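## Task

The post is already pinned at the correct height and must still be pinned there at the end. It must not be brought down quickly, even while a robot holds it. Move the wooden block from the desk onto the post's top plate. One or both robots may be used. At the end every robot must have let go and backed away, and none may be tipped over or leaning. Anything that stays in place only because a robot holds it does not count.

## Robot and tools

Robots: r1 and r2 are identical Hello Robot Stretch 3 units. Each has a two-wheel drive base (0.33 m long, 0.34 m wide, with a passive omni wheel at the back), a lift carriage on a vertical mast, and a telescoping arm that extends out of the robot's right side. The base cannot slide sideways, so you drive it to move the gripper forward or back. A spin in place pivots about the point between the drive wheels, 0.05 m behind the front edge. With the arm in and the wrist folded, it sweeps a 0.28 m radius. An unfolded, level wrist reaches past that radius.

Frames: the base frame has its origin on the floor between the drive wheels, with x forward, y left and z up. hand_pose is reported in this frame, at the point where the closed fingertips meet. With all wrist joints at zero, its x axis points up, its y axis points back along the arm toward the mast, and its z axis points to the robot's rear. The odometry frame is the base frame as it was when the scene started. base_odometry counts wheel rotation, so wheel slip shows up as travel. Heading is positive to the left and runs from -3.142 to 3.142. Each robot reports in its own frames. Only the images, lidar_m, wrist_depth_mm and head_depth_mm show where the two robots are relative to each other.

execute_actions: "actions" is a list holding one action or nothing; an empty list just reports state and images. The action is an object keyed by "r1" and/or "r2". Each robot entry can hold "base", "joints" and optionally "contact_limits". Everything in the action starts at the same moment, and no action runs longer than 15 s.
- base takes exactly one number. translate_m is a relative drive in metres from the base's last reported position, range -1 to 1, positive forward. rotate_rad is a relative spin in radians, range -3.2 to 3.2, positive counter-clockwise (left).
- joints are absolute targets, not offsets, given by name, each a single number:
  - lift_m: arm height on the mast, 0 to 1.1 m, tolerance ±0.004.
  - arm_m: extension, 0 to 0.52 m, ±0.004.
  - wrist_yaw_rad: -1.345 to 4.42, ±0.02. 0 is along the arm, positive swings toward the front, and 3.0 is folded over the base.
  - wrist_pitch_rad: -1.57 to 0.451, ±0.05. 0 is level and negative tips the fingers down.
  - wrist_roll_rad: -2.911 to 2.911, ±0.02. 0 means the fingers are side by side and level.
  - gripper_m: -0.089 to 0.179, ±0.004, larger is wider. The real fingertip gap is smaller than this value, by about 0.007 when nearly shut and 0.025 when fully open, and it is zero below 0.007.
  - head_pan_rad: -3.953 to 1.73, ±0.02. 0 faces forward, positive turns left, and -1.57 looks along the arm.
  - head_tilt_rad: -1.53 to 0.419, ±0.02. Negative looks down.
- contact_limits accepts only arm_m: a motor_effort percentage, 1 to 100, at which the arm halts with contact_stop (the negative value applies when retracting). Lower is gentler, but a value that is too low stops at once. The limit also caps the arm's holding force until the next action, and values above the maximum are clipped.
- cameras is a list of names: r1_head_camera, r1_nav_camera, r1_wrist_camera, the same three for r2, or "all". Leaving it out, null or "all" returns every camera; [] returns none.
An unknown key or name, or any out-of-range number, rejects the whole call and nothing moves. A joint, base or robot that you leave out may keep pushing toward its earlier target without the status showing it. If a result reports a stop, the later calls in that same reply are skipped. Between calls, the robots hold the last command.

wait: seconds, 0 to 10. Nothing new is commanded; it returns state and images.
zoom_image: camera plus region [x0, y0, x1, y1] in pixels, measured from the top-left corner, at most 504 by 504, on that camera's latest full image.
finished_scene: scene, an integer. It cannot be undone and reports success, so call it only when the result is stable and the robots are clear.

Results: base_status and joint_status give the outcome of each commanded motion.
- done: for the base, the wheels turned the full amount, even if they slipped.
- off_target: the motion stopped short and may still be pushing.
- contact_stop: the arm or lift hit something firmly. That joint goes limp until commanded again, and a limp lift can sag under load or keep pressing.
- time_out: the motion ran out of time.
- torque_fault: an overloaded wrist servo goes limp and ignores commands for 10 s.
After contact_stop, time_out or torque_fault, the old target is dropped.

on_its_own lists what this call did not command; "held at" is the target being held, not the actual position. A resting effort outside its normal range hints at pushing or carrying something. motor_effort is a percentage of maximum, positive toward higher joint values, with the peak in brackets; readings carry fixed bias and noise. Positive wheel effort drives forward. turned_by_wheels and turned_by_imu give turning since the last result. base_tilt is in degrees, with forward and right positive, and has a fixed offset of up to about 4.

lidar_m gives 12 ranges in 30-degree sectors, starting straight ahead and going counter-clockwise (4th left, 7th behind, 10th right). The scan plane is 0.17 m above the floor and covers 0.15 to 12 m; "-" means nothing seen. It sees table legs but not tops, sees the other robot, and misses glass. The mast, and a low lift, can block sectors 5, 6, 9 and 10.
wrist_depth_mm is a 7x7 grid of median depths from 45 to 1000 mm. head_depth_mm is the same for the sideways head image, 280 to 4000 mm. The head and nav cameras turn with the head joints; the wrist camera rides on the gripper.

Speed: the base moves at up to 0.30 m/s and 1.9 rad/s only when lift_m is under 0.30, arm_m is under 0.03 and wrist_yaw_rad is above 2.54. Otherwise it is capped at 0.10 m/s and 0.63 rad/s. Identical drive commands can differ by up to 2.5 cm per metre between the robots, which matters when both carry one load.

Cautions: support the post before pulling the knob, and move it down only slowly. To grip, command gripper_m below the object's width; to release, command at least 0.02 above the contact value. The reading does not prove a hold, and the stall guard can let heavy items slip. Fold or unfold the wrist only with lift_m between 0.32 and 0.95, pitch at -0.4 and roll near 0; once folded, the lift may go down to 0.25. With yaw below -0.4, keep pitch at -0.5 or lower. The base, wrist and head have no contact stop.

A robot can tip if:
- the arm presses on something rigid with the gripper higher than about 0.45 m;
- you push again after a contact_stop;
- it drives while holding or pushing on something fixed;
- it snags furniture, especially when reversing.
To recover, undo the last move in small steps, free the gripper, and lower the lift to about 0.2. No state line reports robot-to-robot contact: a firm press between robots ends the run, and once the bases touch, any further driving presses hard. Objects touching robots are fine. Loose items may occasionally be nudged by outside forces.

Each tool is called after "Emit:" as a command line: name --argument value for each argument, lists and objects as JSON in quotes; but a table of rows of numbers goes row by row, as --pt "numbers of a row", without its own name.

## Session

Emit:
execute_actions --actions '[]'

Scene clock: 0.00 s.
r1.base_odometry: x=+0.000 y=+0.000 heading=+0.000 (m, m, rad; r1's odometry frame)
r1.turned_by_wheels: +0.000 (rad since the last result)
r1.turned_by_imu: +0.000 (rad since the last result)
r1.base_tilt: forward=+0.6 right=+0.2 (deg)
r1.lidar_m: 3.01 2.72 3.56 1.61 0.93 0.80 0.80 0.92 1.23 1.23 1.42 2.43
r1.head_depth_mm: 1825 2641 - - - 3600 2343 / 1808 2637 - - - 3602 2372 / 1822 2631 - - - 3627 2388 / 1793 2609 - - - 3650 2377 / 1719 2609 - - - 3654 2373 / 1703 2606 - - - 3685 2386 / 1780 2583 - - - 3692 2394
r1.base_status: not commanded
r1.joint_positions: lift_m=+0.513 arm_m=+0.002 wrist_yaw_rad=+2.841 wrist_pitch_rad=-0.555 wrist_roll_rad=-0.006 gripper_m=+0.037 head_pan_rad=-0.008 head_tilt_rad=-0.010
r1.joint_status: not commanded
r1.motor_effort: left_wheel=+0 right_wheel=+0 lift_m=+21 arm_m=+0 wrist_yaw_rad=+1 wrist_pitch_rad=+6 wrist_roll_rad=+0 gripper_m=+0 head_pan_rad=+0 head_tilt_rad=+1 (%)
r1.hand_pose: x=+0.0395 y=+0.0492 z=+0.4960 quat_wxyz=(+0.293, +0.699, +0.091, +0.646) (m; r1's base frame)
r1.wrist_depth_mm: - - - - - - - / - - - - - - - / - - - - - - - / 883 977 936 918 904 887 861 / 815 - 819 794 801 791 761 / 699 686 - 672 671 685 654 / 633 634 - 608 615 594 580
r2.base_odometry: x=+0.000 y=+0.000 heading=+0.000 (m, m, rad; r2's odometry frame)
r2.turned_by_wheels: +0.000 (rad since the last result)
r2.turned_by_imu: +0.000 (rad since the last result)
r2.base_tilt: forward=+0.0 right=+0.8 (deg)
r2.lidar_m: 1.97 1.59 1.57 1.71 2.63 2.73 2.72 3.23 3.17 1.16 2.65 4.04
r2.head_depth_mm: 1756 2543 3839 - - 3405 2258 / 1755 2558 3163 3164 3216 3119 2238 / 1757 2570 2712 2725 2764 2737 2227 / 1763 2311 2392 2373 2377 2355 2241 / 1768 2085 2096 2076 2096 2081 2022 / 1779 1868 1866 1881 1859 1868 1876 / 1665 1685 1693 1679 1696 1690 1697
r2.base_status: not commanded
r2.joint_positions: lift_m=+0.372 arm_m=+0.003 wrist_yaw_rad=+3.009 wrist_pitch_rad=-0.429 wrist_roll_rad=-0.019 gripper_m=+0.037 head_pan_rad=+0.011 head_tilt_rad=-0.012
r2.joint_status: not commanded
r2.motor_effort: left_wheel=+0 right_wheel=+0 lift_m=+22 arm_m=+0 wrist_yaw_rad=-1 wrist_pitch_rad=+5 wrist_roll_rad=+0 gripper_m=+0 head_pan_rad=+0 head_tilt_rad=+2 (%)
r2.hand_pose: x=+0.0081 y=+0.0731 z=+0.3823 quat_wxyz=(+0.195, +0.693, +0.107, +0.686) (m; r2's base frame)
r2.wrist_depth_mm: - - - - - - - / - - - - - - - / - - - - - - - / 851 855 850 866 862 885 883 / 680 691 - 705 725 705 707 / 577 586 - 589 588 607 588 / 498 514 - 535 499 517 517
pictures: r1_head_camera (sideways: a quarter turn clockwise sets it upright), r1_nav_camera (sideways: a quarter turn counterclockwise sets it upright), r1_wrist_camera, r2_head_camera (sideways: a quarter turn clockwise sets it upright), r2_nav_camera (sideways: a quarter turn counterclockwise sets it upright), r2_wrist_camera
Images, in order (width x height): r1_head_camera 896x504, r1_nav_camera 672x504, r1_wrist_camera 644x364, r2_head_camera 896x504, r2_nav_camera 672x504, r2_wrist_camera 644x364.

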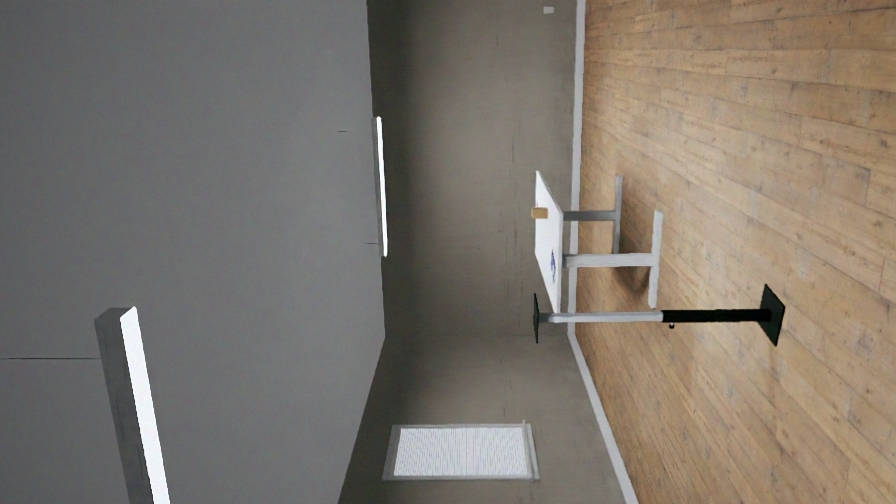

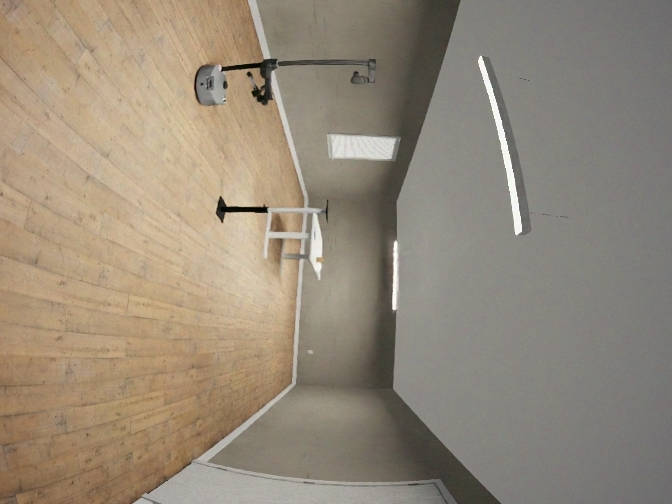

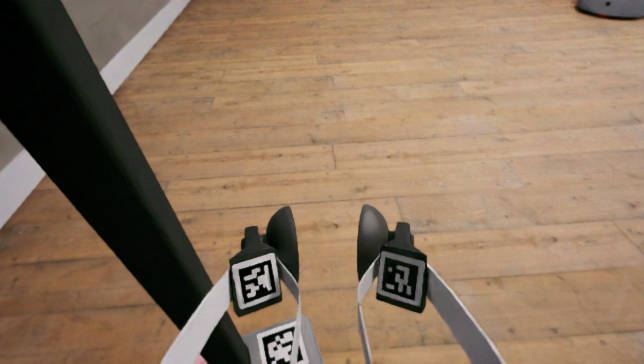

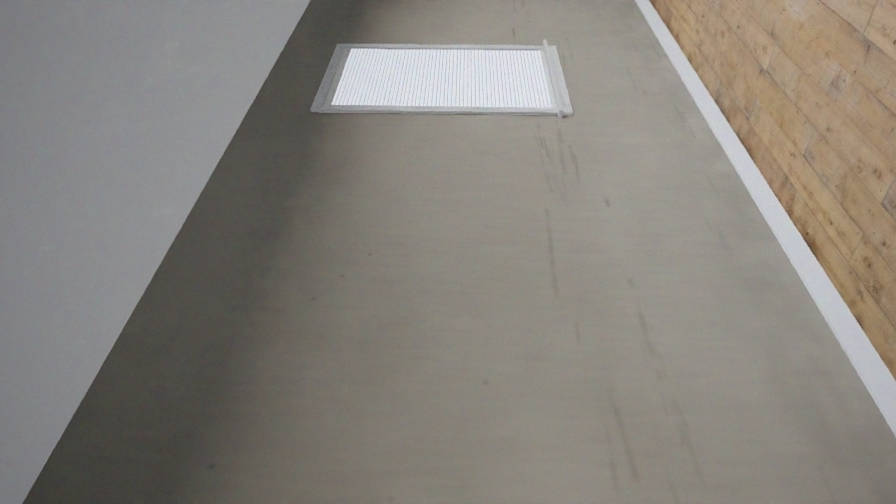

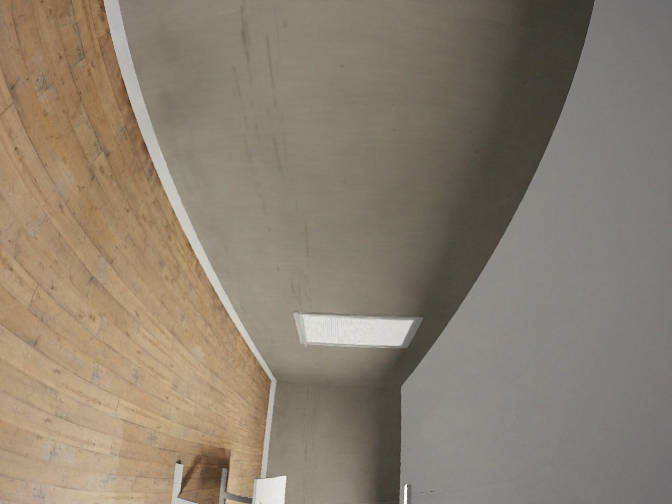

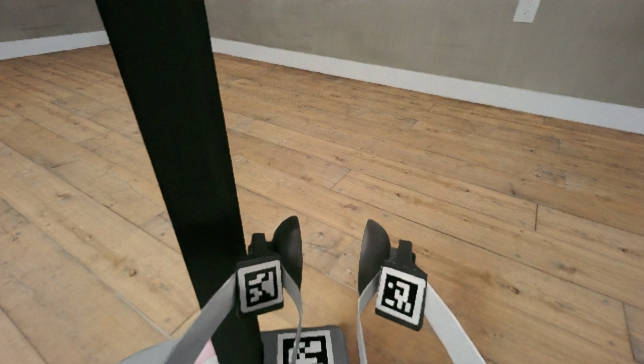

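Emit:
execute_actions --actions '[{"r2": {"joints": {"lift_m": 0.27, "head_pan_rad": -1.0, "head_tilt_rad": -0.3}}}]' --cameras '["r2_head_camera", "r2_nav_camera"]'

Scene clock: 19.43 s.
r1.base_odometry: x=+0.000 y=+0.000 heading=+0.000 (m, m, rad; r1's odometry frame)
r1.turned_by_wheels: +0.000 (rad since the last result)
r1.turned_by_imu: +0.000 (rad since the last result)
r1.base_tilt: forward=+0.6 right=+0.2 (deg)
r1.lidar_m: 3.01 2.72 3.53 1.61 0.93 0.80 0.80 0.93 1.23 1.23 1.42 2.42
r1.head_depth_mm: 1800 2651 - - - 3588 2353 / 1807 2626 - - - 3616 2332 / 1799 2633 - - - 3608 2364 / 1804 2621 - - - 3616 2386 / 1715 2597 - - - 3659 2377 / 1724 2593 - - - 3737 2400 / 1776 2628 - - - 3695 2404
r1.base_status: not commanded
r1.joint_positions: lift_m=+0.513 arm_m=+0.002 wrist_yaw_rad=+2.841 wrist_pitch_rad=-0.555 wrist_roll_rad=-0.006 gripper_m=+0.037 head_pan_rad=-0.008 head_tilt_rad=-0.010
r1.joint_status: not commanded
r1.motor_effort: left_wheel=+0(0) right_wheel=+0(0) lift_m=+21(21) arm_m=+0(0) wrist_yaw_rad=+0(0) wrist_pitch_rad=+6(5) wrist_roll_rad=+0(0) gripper_m=+0(1) head_pan_rad=+0(1) head_tilt_rad=+2(1) (%)
r1.hand_pose: x=+0.0395 y=+0.0492 z=+0.4960 quat_wxyz=(+0.293, +0.699, +0.091, +0.646) (m; r1's base frame)
r1.wrist_depth_mm: - - - - - - - / - - - - - - - / - - - - - - - / 888 982 929 900 918 910 905 / 806 - 804 787 777 785 764 / 714 694 - 684 668 659 659 / 631 633 - 618 595 595 592
r2.base_odometry: x=+0.000 y=+0.000 heading=+0.000 (m, m, rad; r2's odometry frame)
r2.turned_by_wheels: +0.000 (rad since the last result)
r2.turned_by_imu: -0.001 (rad since the last result)
r2.base_tilt: forward=+0.0 right=+0.7 (deg)
r2.lidar_m: 1.96 1.58 1.57 1.72 2.63 2.73 2.72 3.21 3.16 1.16 2.64 4.02
r2.head_depth_mm: 3343 - - - 2819 1991 1490 / 3390 - - - 2795 1984 1533 / 3381 - - - 2815 1988 1529 / 3426 - - - 2799 1976 1530 / 3354 - - 3227 2718 1980 1530 / 3257 - - 3683 2734 1990 1532 / 3466 - - - 2794 1980 1526
r2.base_status: not commanded
r2.joint_positions: lift_m=+0.270 arm_m=+0.003 wrist_yaw_rad=+3.009 wrist_pitch_rad=-0.430 wrist_roll_rad=-0.019 gripper_m=+0.037 head_pan_rad=-0.993 head_tilt_rad=-0.296
r2.joint_status: all done
r2.motor_effort: left_wheel=+0(0) right_wheel=+0(0) lift_m=+18(21) arm_m=+0(0) wrist_yaw_rad=-1(1) wrist_pitch_rad=+6(5) wrist_roll_rad=+0(0) gripper_m=+0(0) head_pan_rad=-3(29) head_tilt_rad=-3(29) (%)
r2.hand_pose: x=+0.0081 y=+0.0730 z=+0.2803 quat_wxyz=(+0.195, +0.693, +0.107, +0.686) (m; r2's base frame)
r2.wrist_depth_mm: - - - - - - - / - - - - - - - / 877 888 883 910 901 932 928 / 665 668 692 690 692 705 714 / 554 555 - 560 588 570 577 / 464 484 - - 477 483 479 / - - - - 396 413 413
pictures: r2_head_camera (sideways: a quarter turn clockwise sets it upright), r2_nav_camera (sideways: a quarter turn counterclockwise sets it upright)
Images, in order (width x height): r2_head_camera 896x504, r2_nav_camera 672x504.

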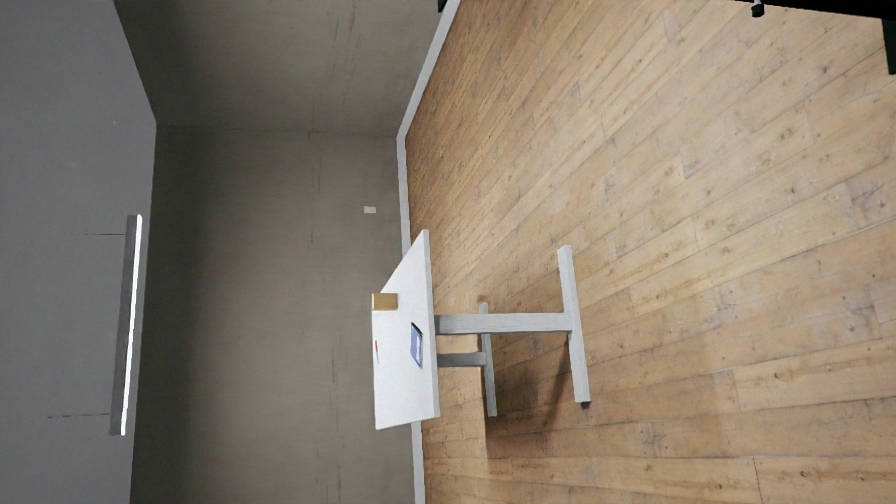

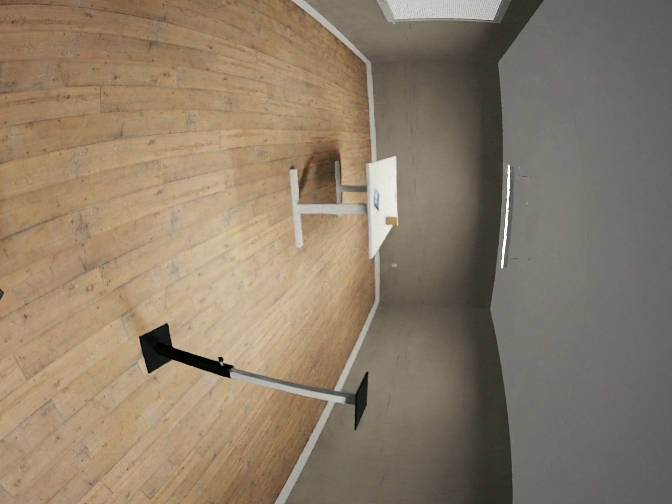

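Emit:
execute_actions --actions '[{"r2": {"base": {"rotate_rad": -0.655}, "joints": {"head_pan_rad": -0.3, "head_tilt_rad": -0.35}}}]' --cameras '[]'

Emit:
execute_actions --actions '[{"r2": {"base": {"translate_m": 1.0}}}]' --cameras '[]'

Emit:
execute_actions --actions '[{"r2": {"base": {"translate_m": 0.8}}}]' --cameras '["r2_head_camera", "r2_nav_camera"]'

Scene clock: 121.73 s.
r1.base_odometry: x=+0.000 y=+0.000 heading=+0.000 (m, m, rad; r1's odometry frame)
r1.turned_by_wheels: +0.000 (rad since the last result)
r1.turned_by_imu: +0.000 (rad since the last result)
r1.base_tilt: forward=+0.6 right=+0.2 (deg)
r1.lidar_m: 3.01 2.73 3.55 1.61 0.93 0.80 0.80 0.93 1.23 1.23 1.43 2.42
r1.head_depth_mm: 1814 2650 - - - 3616 2331 / 1803 2627 - - - 3642 2366 / 1802 2634 - - - 3615 2374 / 1809 2627 - - - 3663 2382 / 1713 2586 - - - 3681 2390 / 1714 2602 - - - 3654 2415 / 1794 2601 - - - 3683 2385
r1.base_status: not commanded
r1.joint_positions: lift_m=+0.513 arm_m=+0.002 wrist_yaw_rad=+2.841 wrist_pitch_rad=-0.555 wrist_roll_rad=-0.006 gripper_m=+0.037 head_pan_rad=-0.008 head_tilt_rad=-0.010
r1.joint_status: not commanded
r1.motor_effort: left_wheel=+0(1) right_wheel=+0(0) lift_m=+21(21) arm_m=+0(0) wrist_yaw_rad=+0(0) wrist_pitch_rad=+6(6) wrist_roll_rad=+0(0) gripper_m=+0(0) head_pan_rad=+1(0) head_tilt_rad=+1(1) (%)
r1.hand_pose: x=+0.0395 y=+0.0492 z=+0.4960 quat_wxyz=(+0.293, +0.699, +0.091, +0.646) (m; r1's base frame)
r1.wrist_depth_mm: - - - - - - - / - - - - - - - / - - - - - - - / 893 940 967 909 911 916 896 / 805 - 809 776 784 771 778 / 713 695 - 686 687 661 678 / 621 617 - 603 596 605 590
r2.base_odometry: x=+0.000 y=+0.000 heading=-0.655 (m, m, rad; r2's odometry frame)
r2.turned_by_wheels: -0.655 (rad since the last result)
r2.turned_by_imu: -0.662 (rad since the last result)
r2.base_tilt: forward=+0.0 right=+0.7 (deg)
r2.lidar_m: 2.66 2.20 1.62 1.57 1.63 2.26 2.73 2.72 2.73 3.16 1.18 1.16
r2.head_depth_mm: - - - - 2562 1869 1468 / - - - - 2575 1858 1463 / - - - - 2552 1857 1459 / 3684 - - 3757 2543 1860 1459 / 3733 - - 3250 2561 1857 1460 / 3790 - - 3750 2541 1843 1470 / - - - - 2552 1849 1463
r2.base_status: done
r2.joint_positions: lift_m=+0.270 arm_m=+0.003 wrist_yaw_rad=+3.009 wrist_pitch_rad=-0.430 wrist_roll_rad=-0.019 gripper_m=+0.037 head_pan_rad=-0.307 head_tilt_rad=-0.346
r2.joint_status: all done
r2.motor_effort: left_wheel=+2(10) right_wheel=-2(5) lift_m=+17(18) arm_m=-1(1) wrist_yaw_rad=-1(0) wrist_pitch_rad=+6(5) wrist_roll_rad=+0(0) gripper_m=+0(1) head_pan_rad=+2(28) head_tilt_rad=-3(12) (%)
r2.hand_pose: x=+0.0081 y=+0.0730 z=+0.2803 quat_wxyz=(+0.195, +0.693, +0.107, +0.686) (m; r2's base frame)
r2.wrist_depth_mm: - - - - - - - / - - - - - - - / 877 856 895 925 919 937 947 / 686 683 698 692 689 693 725 / 548 557 - 565 583 564 582 / 465 482 - - 470 476 477 / - - - - 398 410 414
pictures: none
No camera images: the call's "cameras" was empty. Leave "cameras" out to get every camera's image.

Scene clock: 126.73 s.
r1.base_odometry: x=+0.000 y=+0.000 heading=+0.000 (m, m, rad; r1's odometry frame)
r1.turned_by_wheels: +0.000 (rad since the last result)
r1.turned_by_imu: +0.000 (rad since the last result)
r1.base_tilt: forward=+0.6 right=+0.2 (deg)
r1.lidar_m: 3.01 3.51 3.55 1.61 0.93 0.80 0.80 0.93 1.23 1.23 1.42 2.43
r1.head_depth_mm: 1793 2648 - - - 3577 2364 / 1809 2634 - - - 3580 2373 / 1808 2643 - - - 3603 2355 / 1797 2625 - - - 3654 2378 / 1720 2614 - - - 3694 2379 / 1711 2566 - - - 3682 2383 / 1790 2627 - - - 3112 2402
r1.base_status: not commanded
r1.joint_positions: lift_m=+0.513 arm_m=+0.002 wrist_yaw_rad=+2.841 wrist_pitch_rad=-0.555 wrist_roll_rad=-0.006 gripper_m=+0.037 head_pan_rad=-0.008 head_tilt_rad=-0.010
r1.joint_status: not commanded
r1.motor_effort: left_wheel=+1(0) right_wheel=+0(0) lift_m=+21(21) arm_m=+0(0) wrist_yaw_rad=+0(0) wrist_pitch_rad=+6(6) wrist_roll_rad=+0(0) gripper_m=+0(0) head_pan_rad=+0(0) head_tilt_rad=+1(2) (%)
r1.hand_pose: x=+0.0395 y=+0.0492 z=+0.4960 quat_wxyz=(+0.293, +0.699, +0.091, +0.646) (m; r1's base frame)
r1.wrist_depth_mm: - - - - - - - / - - - - - - - / - - - - - - - / 886 968 937 905 928 913 897 / 808 - 824 779 784 779 748 / 710 673 - 685 682 678 670 / 630 616 - 610 594 591 590
r2.base_odometry: x=+0.793 y=-0.609 heading=-0.655 (m, m, rad; r2's odometry frame)
r2.turned_by_wheels: +0.000 (rad since the last result)
r2.turned_by_imu: +0.002 (rad since the last result)
r2.base_tilt: forward=+0.0 right=+0.7 (deg)
r2.lidar_m: 2.90 2.17 1.61 1.56 1.62 2.25 3.72 3.51 3.30 0.82 3.35 1.68
r2.head_depth_mm: - - - - 2559 1859 1466 / - - - - 2557 1864 1460 / - - - 2062 2543 1853 1462 / - - - 2046 2298 1863 1459 / - - - 2021 2545 1866 1460 / - - - 3720 2544 1845 1456 / - - - - 2569 1861 1456
r2.base_status: done
r2.joint_positions: lift_m=+0.270 arm_m=+0.003 wrist_yaw_rad=+3.009 wrist_pitch_rad=-0.430 wrist_roll_rad=-0.019 gripper_m=+0.037 head_pan_rad=-0.307 head_tilt_rad=-0.347
r2.joint_status: not commanded
r2.motor_effort: left_wheel=+2(10) right_wheel=-1(3) lift_m=+18(18) arm_m=+0(0) wrist_yaw_rad=-1(1) wrist_pitch_rad=+5(6) wrist_roll_rad=+0(0) gripper_m=+0(0) head_pan_rad=+2(2) head_tilt_rad=-2(3) (%)
r2.hand_pose: x=+0.0081 y=+0.0730 z=+0.2802 quat_wxyz=(+0.195, +0.693, +0.107, +0.686) (m; r2's base frame)
r2.wrist_depth_mm: - - - - - - - / - - - - - - - / 889 893 876 914 933 922 941 / 682 686 688 698 698 699 720 / 547 550 - 555 580 569 570 / 460 479 - - 477 472 481 / - - - - 396 410 418
pictures: none
No camera images: the call's "cameras" was empty. Leave "cameras" out to get every camera's image.

Scene clock: 131.17 s.
r1.base_odometry: x=+0.000 y=+0.000 heading=+0.000 (m, m, rad; r1's odometry frame)
r1.turned_by_wheels: +0.000 (rad since the last result)
r1.turned_by_imu: +0.000 (rad since the last result)
r1.base_tilt: forward=+0.6 right=+0.2 (deg)
r1.lidar_m: 3.02 4.10 3.53 1.61 0.93 0.80 0.80 0.92 1.23 1.23 1.42 2.42
r1.head_depth_mm: 1823 2658 - - - 3628 2354 / 1809 2639 - - - 3589 2357 / 1807 2638 - - - 3699 2379 / 1797 2629 - - - 3662 2367 / 1717 2600 - - - 3673 2380 / 1716 2622 - - - 3661 2412 / 1778 2586 - - - 3679 2398
r1.base_status: not commanded
r1.joint_positions: lift_m=+0.513 arm_m=+0.002 wrist_yaw_rad=+2.841 wrist_pitch_rad=-0.555 wrist_roll_rad=-0.006 gripper_m=+0.037 head_pan_rad=-0.008 head_tilt_rad=-0.010
r1.joint_status: not commanded
r1.motor_effort: left_wheel=+0(0) right_wheel=+0(0) lift_m=+21(21) arm_m=+0(0) wrist_yaw_rad=+0(1) wrist_pitch_rad=+6(6) wrist_roll_rad=+0(0) gripper_m=+0(0) head_pan_rad=+0(1) head_tilt_rad=+1(1) (%)
r1.hand_pose: x=+0.0395 y=+0.0492 z=+0.4960 quat_wxyz=(+0.293, +0.699, +0.091, +0.646) (m; r1's base frame)
r1.wrist_depth_mm: - - - - - - - / - - - - - - - / - - - - - - - / 909 989 925 908 905 899 907 / 824 - 825 766 783 758 761 / 696 686 - 674 660 674 682 / 620 624 - 602 598 599 602
r2.base_odometry: x=+1.428 y=-1.096 heading=-0.655 (m, m, rad; r2's odometry frame)
r2.turned_by_wheels: +0.000 (rad since the last result)
r2.turned_by_imu: +0.001 (rad since the last result)
r2.base_tilt: forward=+0.1 right=+0.7 (deg)
r2.lidar_m: 2.14 2.14 1.59 1.54 1.61 2.23 4.50 1.23 3.32 3.21 3.35 0.95
r2.head_depth_mm: - - - - 1165 1070 1467 / - - - 1721 1146 954 1153 / 3760 - - 1862 1157 951 1461 / 3657 - - 1860 1159 913 1458 / 3591 3798 - 1867 1378 1799 1455 / 3482 3680 - - 2553 1852 1457 / 3470 3604 3801 - 2557 1850 1455
r2.base_status: done
r2.joint_positions: lift_m=+0.270 arm_m=+0.003 wrist_yaw_rad=+3.009 wrist_pitch_rad=-0.430 wrist_roll_rad=-0.019 gripper_m=+0.037 head_pan_rad=-0.307 head_tilt_rad=-0.347
r2.joint_status: not commanded
r2.motor_effort: left_wheel=+2(9) right_wheel=-2(4) lift_m=+18(17) arm_m=+0(0) wrist_yaw_rad=+0(1) wrist_pitch_rad=+5(6) wrist_roll_rad=+0(0) gripper_m=+0(0) head_pan_rad=+2(3) head_tilt_rad=-3(2) (%)
r2.hand_pose: x=+0.0081 y=+0.0730 z=+0.2802 quat_wxyz=(+0.195, +0.693, +0.107, +0.686) (m; r2's base frame)
r2.wrist_depth_mm: - - - - - - - / - - - - - - - / 875 877 885 907 940 922 963 / 673 681 687 695 709 709 710 / 547 552 - 569 580 572 576 / 458 484 - - 477 478 485 / - - - - 398 410 416
pictures: r2_head_camera (sideways: a quarter turn clockwise sets it upright), r2_nav_camera (sideways: a quarter turn counterclockwise sets it upright)
Images, in order (width x height): r2_head_camera 896x504, r2_nav_camera 672x504.

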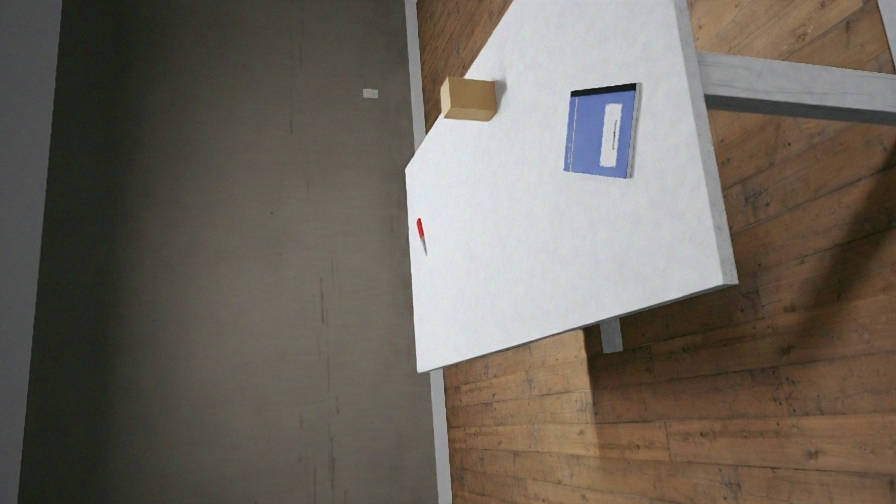

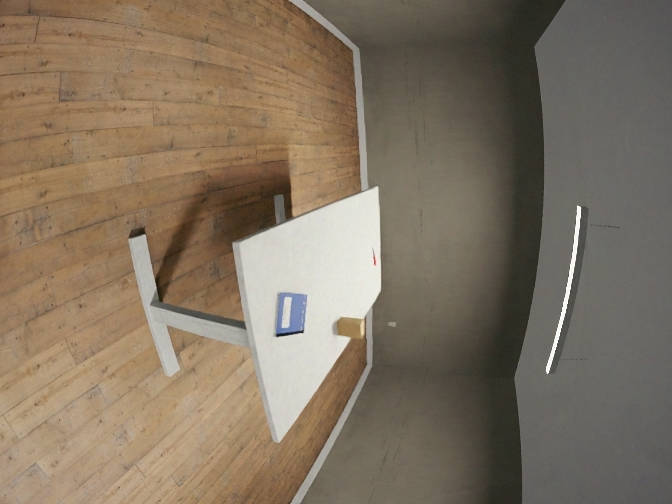

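Emit:
execute_actions --actions '[{"r2": {"base": {"rotate_rad": 0.065}, "joints": {"head_pan_rad": -1.2, "head_tilt_rad": -0.95}}}]' --cameras '[]'

Emit:
execute_actions --actions '[{"r2": {"base": {"translate_m": 1.0}}}]' --cameras '["r2_head_camera", "r2_nav_camera"]'

Scene clock: 206.80 s.
r1.base_odometry: x=+0.000 y=+0.000 heading=+0.000 (m, m, rad; r1's odometry frame)
r1.turned_by_wheels: +0.000 (rad since the last result)
r1.turned_by_imu: +0.000 (rad since the last result)
r1.base_tilt: forward=+0.6 right=+0.3 (deg)
r1.lidar_m: 3.02 4.08 3.54 1.61 0.93 0.80 0.80 0.93 1.23 1.22 1.42 2.42
r1.head_depth_mm: 1810 2661 - - - 3615 2348 / 1806 2625 - - - 3605 2338 / 1804 2635 - - - 3629 2367 / 1812 2623 - - - 3671 2383 / 1717 2606 - - - 3698 2372 / 1715 2621 - - - 3667 2384 / 1778 2565 - - - 3638 2380
r1.base_status: not commanded
r1.joint_positions: lift_m=+0.513 arm_m=+0.002 wrist_yaw_rad=+2.841 wrist_pitch_rad=-0.555 wrist_roll_rad=-0.006 gripper_m=+0.037 head_pan_rad=-0.008 head_tilt_rad=-0.010
r1.joint_status: not commanded
r1.motor_effort: left_wheel=+1(1) right_wheel=+0(0) lift_m=+21(21) arm_m=+0(0) wrist_yaw_rad=+1(0) wrist_pitch_rad=+6(6) wrist_roll_rad=+0(0) gripper_m=+0(1) head_pan_rad=+0(0) head_tilt_rad=+1(1) (%)
r1.hand_pose: x=+0.0395 y=+0.0492 z=+0.4960 quat_wxyz=(+0.293, +0.699, +0.091, +0.646) (m; r1's base frame)
r1.wrist_depth_mm: - - - - - - - / - - - - - - - / - - - - - - - / 891 952 963 923 899 917 908 / 814 - 822 785 795 777 750 / 723 691 - 685 677 670 655 / 624 628 - 604 593 590 605
r2.base_odometry: x=+1.428 y=-1.096 heading=-0.590 (m, m, rad; r2's odometry frame)
r2.turned_by_wheels: +0.065 (rad since the last result)
r2.turned_by_imu: +0.065 (rad since the last result)
r2.base_tilt: forward=+0.0 right=+0.7 (deg)
r2.lidar_m: 4.22 2.03 1.57 1.54 1.64 2.40 4.50 1.23 3.29 3.21 3.42 0.95
r2.head_depth_mm: 2709 2310 1911 1599 1383 1220 1088 / 2789 2316 1880 1601 1380 1217 1107 / 2881 2317 1883 1597 1382 1217 1125 / 3034 2328 1885 1607 1383 1222 1111 / 3009 2341 1903 1600 1389 1220 1091 / 3064 1151 1894 1573 1395 1231 1096 / 3034 1039 1863 1431 1389 1229 1094
r2.base_status: done
r2.joint_positions: lift_m=+0.270 arm_m=+0.003 wrist_yaw_rad=+3.009 wrist_pitch_rad=-0.430 wrist_roll_rad=-0.019 gripper_m=+0.037 head_pan_rad=-1.193 head_tilt_rad=-0.938
r2.joint_status: all done
r2.motor_effort: left_wheel=-3(6) right_wheel=+2(4) lift_m=+18(18) arm_m=+0(0) wrist_yaw_rad=-1(1) wrist_pitch_rad=+6(6) wrist_roll_rad=+0(0) gripper_m=+0(0) head_pan_rad=-3(27) head_tilt_rad=-7(46) (%)
r2.hand_pose: x=+0.0081 y=+0.0730 z=+0.2802 quat_wxyz=(+0.195, +0.693, +0.107, +0.686) (m; r2's base frame)
r2.wrist_depth_mm: - - - - - - - / - - - - - - - / 878 858 903 913 938 943 938 / 683 682 691 701 702 701 698 / 548 553 - 566 573 572 580 / 467 486 - - 475 481 478 / - - - - 394 414 415
pictures: none
No camera images: the call's "cameras" was empty. Leave "cameras" out to get every camera's image.

Scene clock: 211.80 s.
r1.base_odometry: x=+0.000 y=+0.000 heading=+0.000 (m, m, rad; r1's odometry frame)
r1.turned_by_wheels: +0.000 (rad since the last result)
r1.turned_by_imu: +0.000 (rad since the last result)
r1.base_tilt: forward=+0.6 right=+0.3 (deg)
r1.lidar_m: 3.02 4.09 3.56 1.61 0.92 0.80 0.80 0.92 1.23 1.23 1.42 2.42
r1.head_depth_mm: 1798 2674 - - - 3597 2386 / 1811 2690 - - - 3613 2348 / 1804 2619 - - - 3634 2381 / 1807 2606 - - - 3660 2366 / 1718 2600 - - - 3656 2397 / 1717 2611 - - - 3706 2396 / 1793 2592 - - - 3715 2388
r1.base_status: not commanded
r1.joint_positions: lift_m=+0.513 arm_m=+0.002 wrist_yaw_rad=+2.841 wrist_pitch_rad=-0.555 wrist_roll_rad=-0.006 gripper_m=+0.037 head_pan_rad=-0.008 head_tilt_rad=-0.010
r1.joint_status: not commanded
r1.motor_effort: left_wheel=+0(1) right_wheel=-1(1) lift_m=+21(22) arm_m=+0(0) wrist_yaw_rad=+0(0) wrist_pitch_rad=+6(6) wrist_roll_rad=+0(0) gripper_m=+0(1) head_pan_rad=+0(0) head_tilt_rad=+1(1) (%)
r1.hand_pose: x=+0.0395 y=+0.0492 z=+0.4960 quat_wxyz=(+0.293, +0.699, +0.091, +0.646) (m; r1's base frame)
r1.wrist_depth_mm: - - - - - - - / - - - - - - - / - - - - - - - / 880 969 939 920 914 909 877 / 809 - 817 780 786 766 774 / 708 699 - 681 665 661 659 / 619 614 - 609 600 606 590
r2.base_odometry: x=+2.259 y=-1.652 heading=-0.590 (m, m, rad; r2's odometry frame)
r2.turned_by_wheels: +0.000 (rad since the last result)
r2.turned_by_imu: +0.001 (rad since the last result)
r2.base_tilt: forward=+0.0 right=+0.7 (deg)
r2.lidar_m: 3.25 1.91 1.49 1.46 1.55 2.28 5.49 2.11 0.60 3.29 3.53 1.22
r2.head_depth_mm: 2751 2353 830 692 606 553 1072 / 2861 1025 832 701 608 1128 1106 / 2963 932 837 703 609 1191 1126 / 3041 996 837 705 619 1221 1108 / 3005 1031 839 706 648 1217 1092 / 3032 1033 839 705 1338 1225 1098 / 3071 1035 840 710 1389 1225 1095
r2.base_status: done
r2.joint_positions: lift_m=+0.270 arm_m=+0.003 wrist_yaw_rad=+3.009 wrist_pitch_rad=-0.430 wrist_roll_rad=-0.019 gripper_m=+0.037 head_pan_rad=-1.193 head_tilt_rad=-0.938
r2.joint_status: not commanded
r2.motor_effort: left_wheel=-3(8) right_wheel=+2(6) lift_m=+18(18) arm_m=+0(0) wrist_yaw_rad=-1(0) wrist_pitch_rad=+5(5) wrist_roll_rad=+0(0) gripper_m=+1(1) head_pan_rad=-3(3) head_tilt_rad=-8(8) (%)
r2.hand_pose: x=+0.0081 y=+0.0730 z=+0.2802 quat_wxyz=(+0.195, +0.693, +0.107, +0.686) (m; r2's base frame)
r2.wrist_depth_mm: - - - - - - - / - - - - - - - / 873 862 898 925 933 938 942 / 686 677 688 711 700 720 723 / 544 543 - 565 576 563 574 / 470 482 - - 474 472 485 / - - - - 398 410 413
pictures: r2_head_camera (sideways: a quarter turn clockwise sets it upright), r2_nav_camera (sideways: a quarter turn counterclockwise sets it upright)
Images, in order (width x height): r2_head_camera 896x504, r2_nav_camera 672x504.

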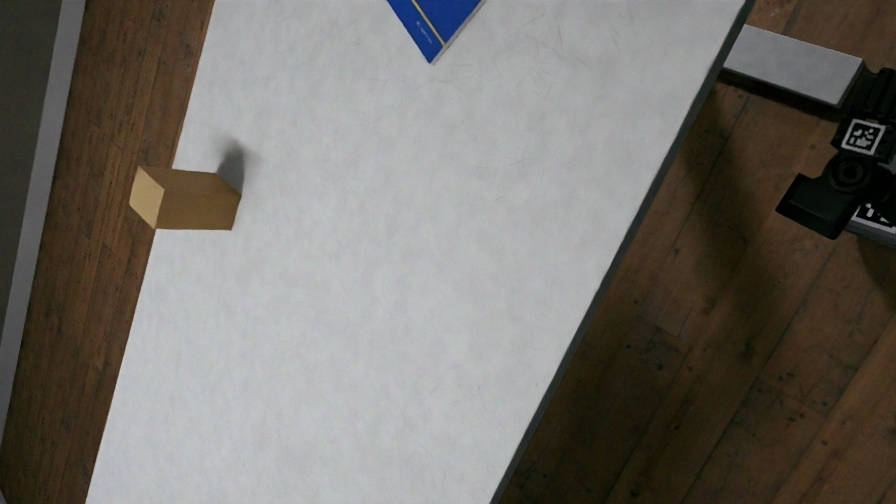

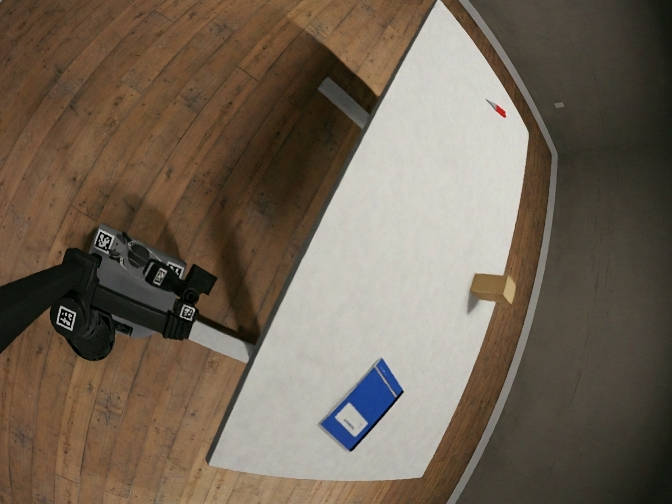

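Emit:
execute_actions --actions '[{"r2": {"base": {"translate_m": 0.29}, "joints": {"lift_m": 0.72, "head_pan_rad": -1.57, "head_tilt_rad": -0.75}}}]' --cameras '[]'

Emit:
execute_actions --actions '[{"r2": {"joints": {"wrist_yaw_rad": 0.0, "wrist_pitch_rad": 0.0, "wrist_roll_rad": 0.0, "gripper_m": 0.13, "arm_m": 0.3}}}]' --cameras '["r2_head_camera", "r2_wrist_camera"]'

Scene clock: 276.00 s.
r1.base_odometry: x=+0.000 y=+0.000 heading=+0.000 (m, m, rad; r1's odometry frame)
r1.turned_by_wheels: +0.000 (rad since the last result)
r1.turned_by_imu: +0.000 (rad since the last result)
r1.base_tilt: forward=+0.6 right=+0.3 (deg)
r1.lidar_m: 3.00 4.12 3.54 1.61 0.93 0.80 0.80 0.93 1.22 1.22 1.42 2.42
r1.head_depth_mm: 1812 2644 - - - 3565 2363 / 1822 2655 - - - 3562 2344 / 1804 2647 - - - 3608 2345 / 1809 2622 - - - 3672 2376 / 1729 2606 - - - 3697 2389 / 1712 2586 - - - 3682 2377 / 1787 2585 - - - 3675 2400
r1.base_status: not commanded
r1.joint_positions: lift_m=+0.513 arm_m=+0.002 wrist_yaw_rad=+2.841 wrist_pitch_rad=-0.555 wrist_roll_rad=-0.006 gripper_m=+0.037 head_pan_rad=-0.008 head_tilt_rad=-0.010
r1.joint_status: not commanded
r1.motor_effort: left_wheel=+0(1) right_wheel=+0(0) lift_m=+21(21) arm_m=+0(0) wrist_yaw_rad=+1(0) wrist_pitch_rad=+6(6) wrist_roll_rad=+0(0) gripper_m=-1(0) head_pan_rad=+0(1) head_tilt_rad=+1(1) (%)
r1.hand_pose: x=+0.0395 y=+0.0492 z=+0.4960 quat_wxyz=(+0.293, +0.699, +0.091, +0.646) (m; r1's base frame)
r1.wrist_depth_mm: - - - - - - - / - - - - - - - / - - - - - - - / 881 964 943 915 943 901 873 / 803 - 827 797 798 757 747 / 738 691 - 681 687 676 665 / 619 632 - 609 606 586 600
r2.base_odometry: x=+2.500 y=-1.814 heading=-0.590 (m, m, rad; r2's odometry frame)
r2.turned_by_wheels: +0.000 (rad since the last result)
r2.turned_by_imu: -0.001 (rad since the last result)
r2.base_tilt: forward=+0.0 right=+0.7 (deg)
r2.lidar_m: 2.95 1.88 1.46 1.43 1.53 2.24 5.80 2.38 0.74 3.32 1.01 1.00
r2.head_depth_mm: 2715 2994 2475 850 690 585 536 / 2777 3037 2462 848 693 583 - / 2815 3072 1106 850 692 584 1162 / 2855 3138 1019 852 691 583 - / 2862 3091 1104 851 695 586 1167 / 2877 3155 1108 854 693 599 1148 / 2911 3214 1109 854 693 600 1148
r2.base_status: done
r2.joint_positions: lift_m=+0.720 arm_m=+0.003 wrist_yaw_rad=+3.009 wrist_pitch_rad=-0.430 wrist_roll_rad=-0.019 gripper_m=+0.037 head_pan_rad=-1.563 head_tilt_rad=-0.754
r2.joint_status: all done
r2.motor_effort: left_wheel=-3(9) right_wheel=+2(6) lift_m=+26(26) arm_m=+0(1) wrist_yaw_rad=-1(1) wrist_pitch_rad=+5(6) wrist_roll_rad=+0(0) gripper_m=+0(0) head_pan_rad=-2(21) head_tilt_rad=+2(24) (%)
r2.hand_pose: x=+0.0081 y=+0.0729 z=+0.7297 quat_wxyz=(+0.196, +0.693, +0.107, +0.686) (m; r2's base frame)
r2.wrist_depth_mm: - - - - - - - / - - - - - - - / - - - - - - - / - - - - - - - / - - - - - - - / 974 - - - - - - / 821 840 - 831 824 846 884
pictures: none
No camera images: the call's "cameras" was empty. Leave "cameras" out to get every camera's image.

Scene clock: 279.40 s.
r1.base_odometry: x=+0.000 y=+0.000 heading=+0.000 (m, m, rad; r1's odometry frame)
r1.turned_by_wheels: +0.000 (rad since the last result)
r1.turned_by_imu: +0.000 (rad since the last result)
r1.base_tilt: forward=+0.6 right=+0.2 (deg)
r1.lidar_m: 3.01 4.11 3.56 1.61 0.93 0.80 0.80 0.93 1.23 1.23 1.42 2.42
r1.head_depth_mm: 1808 2662 - - - 3591 2324 / 1807 2641 - - - 3633 2364 / 1801 2637 - - - 3626 2373 / 1809 2627 - - - 3659 2384 / 1724 2593 - - - 3624 2373 / 1712 2581 - - - 3706 2392 / 1786 2599 - - - 3738 2362
r1.base_status: not commanded
r1.joint_positions: lift_m=+0.513 arm_m=+0.002 wrist_yaw_rad=+2.841 wrist_pitch_rad=-0.555 wrist_roll_rad=-0.006 gripper_m=+0.037 head_pan_rad=-0.008 head_tilt_rad=-0.010
r1.joint_status: not commanded
r1.motor_effort: left_wheel=+0(0) right_wheel=+0(0) lift_m=+21(21) arm_m=+0(0) wrist_yaw_rad=+0(0) wrist_pitch_rad=+6(6) wrist_roll_rad=+0(0) gripper_m=+0(0) head_pan_rad=+0(0) head_tilt_rad=+0(1) (%)
r1.hand_pose: x=+0.0395 y=+0.0492 z=+0.4960 quat_wxyz=(+0.293, +0.699, +0.091, +0.646) (m; r1's base frame)
r1.wrist_depth_mm: - - - - - - - / - - - - - - - / - - - - - - - / 889 957 932 910 912 895 906 / 818 - 817 799 785 775 753 / 698 704 - 690 683 682 663 / 616 614 - 607 598 607 600
r2.base_odometry: x=+2.500 y=-1.814 heading=-0.590 (m, m, rad; r2's odometry frame)
r2.turned_by_wheels: +0.000 (rad since the last result)
r2.turned_by_imu: -0.001 (rad since the last result)
r2.base_tilt: forward=+0.0 right=+0.8 (deg)
r2.lidar_m: 2.95 1.88 1.46 1.43 1.53 2.24 5.78 2.38 0.74 3.33 1.01 1.00
r2.head_depth_mm: 2720 3002 2458 849 709 - - / 2757 3037 2456 907 - 584 1112 / 2759 3061 1776 - 666 585 1119 / 2792 3130 1015 849 692 584 1142 / 2835 3153 1103 848 694 586 1148 / 2905 3138 1107 855 694 599 1145 / 2896 3158 1105 854 694 600 1146
r2.base_status: not commanded
r2.joint_positions: lift_m=+0.720 arm_m=+0.300 wrist_yaw_rad=+0.002 wrist_pitch_rad=-0.023 wrist_roll_rad=-0.008 gripper_m=+0.130 head_pan_rad=-1.563 head_tilt_rad=-0.754
r2.joint_status: all done
r2.motor_effort: left_wheel=-3(3) right_wheel=+2(2) lift_m=+26(26) arm_m=+3(1) wrist_yaw_rad=-2(2) wrist_pitch_rad=+8(10) wrist_roll_rad=+4(6) gripper_m=+1(87) head_pan_rad=-3(3) head_tilt_rad=+2(2) (%)
r2.hand_pose: x=-0.0210 y=-0.7002 z=+0.8284 quat_wxyz=(+0.710, +0.009, -0.704, -0.008) (m; r2's base frame)
r2.wrist_depth_mm: - - - - - - - / - - - - - - - / - - - - - - - / - - - 346 - - - / 452 467 473 309 494 - - / 319 343 327 314 337 371 350 / 257 238 250 253 256 247 266
pictures: r2_head_camera (sideways: a quarter turn clockwise sets it upright), r2_wrist_camera
Images, in order (width x height): r2_head_camera 896x504, r2_wrist_camera 644x364.

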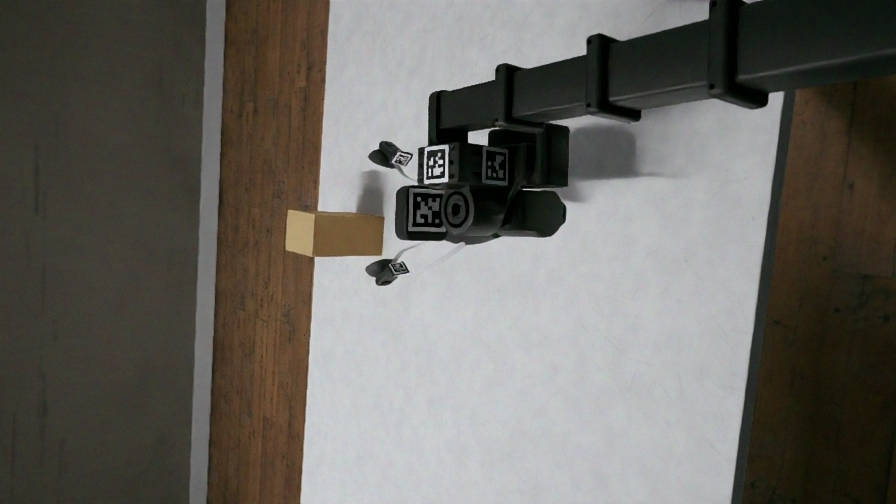

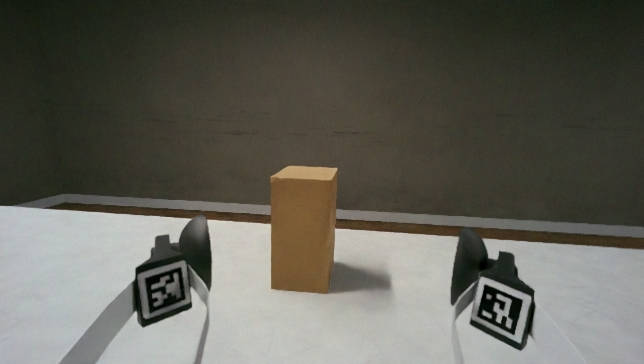

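Emit:
execute_actions --actions '[{"r2": {"base": {"translate_m": 0.02}, "joints": {"lift_m": 0.655, "arm_m": 0.465}}}]' --cameras '["r2_head_camera", "r2_wrist_camera"]'

Scene clock: 298.23 s.
r1.base_odometry: x=+0.000 y=+0.000 heading=+0.000 (m, m, rad; r1's odometry frame)
r1.turned_by_wheels: +0.000 (rad since the last result)
r1.turned_by_imu: +0.000 (rad since the last result)
r1.base_tilt: forward=+0.6 right=+0.3 (deg)
r1.lidar_m: 3.00 4.13 3.53 1.61 0.93 0.80 0.80 0.93 1.22 1.23 1.42 2.42
r1.head_depth_mm: 1813 2656 - - - 3608 2350 / 1804 2632 - - - 3630 2349 / 1800 2645 - - - 3634 2371 / 1802 2614 - - - 3706 2385 / 1703 2611 - - - 3608 2381 / 1727 2618 - - - 3715 2379 / 1787 2581 - - - 3714 2402
r1.base_status: not commanded
r1.joint_positions: lift_m=+0.513 arm_m=+0.002 wrist_yaw_rad=+2.841 wrist_pitch_rad=-0.555 wrist_roll_rad=-0.006 gripper_m=+0.037 head_pan_rad=-0.008 head_tilt_rad=-0.010
r1.joint_status: not commanded
r1.motor_effort: left_wheel=+1(0) right_wheel=+0(0) lift_m=+21(21) arm_m=+0(0) wrist_yaw_rad=+0(1) wrist_pitch_rad=+6(6) wrist_roll_rad=+0(0) gripper_m=+0(0) head_pan_rad=+1(0) head_tilt_rad=+2(1) (%)
r1.hand_pose: x=+0.0395 y=+0.0492 z=+0.4960 quat_wxyz=(+0.293, +0.699, +0.091, +0.646) (m; r1's base frame)
r1.wrist_depth_mm: - - - - - - - / - - - - - - - / - - - - - - - / 888 966 931 920 931 889 874 / 805 - 832 777 774 776 754 / 705 702 - 678 688 676 666 / 626 620 - 617 608 597 592
r2.base_odometry: x=+2.516 y=-1.825 heading=-0.590 (m, m, rad; r2's odometry frame)
r2.turned_by_wheels: +0.000 (rad since the last result)
r2.turned_by_imu: -0.002 (rad since the last result)
r2.base_tilt: forward=+0.0 right=+0.8 (deg)
r2.lidar_m: 2.93 1.88 1.45 1.43 1.53 2.23 5.79 2.40 0.75 3.33 0.98 0.98
r2.head_depth_mm: 2717 3002 2475 846 690 597 1099 / 2785 3067 2458 876 - - 1123 / 2798 3071 2476 - 692 584 1122 / 2797 3132 1100 835 691 585 1146 / 2870 3106 1105 851 694 586 1146 / 2856 3120 1105 851 693 599 1146 / 2933 3175 1108 852 695 600 1145
r2.base_status: done
r2.joint_positions: lift_m=+0.655 arm_m=+0.465 wrist_yaw_rad=+0.001 wrist_pitch_rad=-0.023 wrist_roll_rad=-0.008 gripper_m=+0.130 head_pan_rad=-1.563 head_tilt_rad=-0.754
r2.joint_status: all done
r2.motor_effort: left_wheel=-2(4) right_wheel=+2(6) lift_m=+17(25) arm_m=+2(6) wrist_yaw_rad=-1(2) wrist_pitch_rad=+8(8) wrist_roll_rad=+4(4) gripper_m=+0(0) head_pan_rad=-2(3) head_tilt_rad=+2(2) (%)
r2.hand_pose: x=-0.0212 y=-0.8652 z=+0.7640 quat_wxyz=(+0.710, +0.009, -0.704, -0.008) (m; r2's base frame)
r2.wrist_depth_mm: - - - - - - - / - - - - - - - / - - - 127 - - - / - - - 131 - - - / 286 294 273 135 311 - - / 202 216 183 139 200 233 221 / 163 150 150 146 161 156 167
pictures: r2_head_camera (sideways: a quarter turn clockwise sets it upright), r2_wrist_camera
Images, in order (width x height): r2_head_camera 896x504, r2_wrist_camera 644x364.

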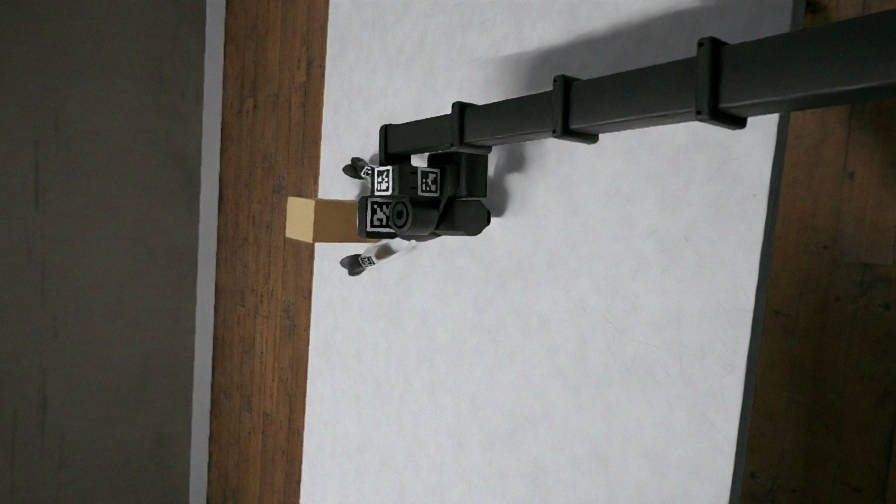

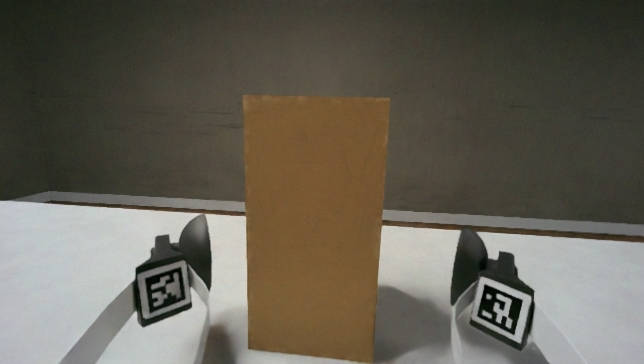

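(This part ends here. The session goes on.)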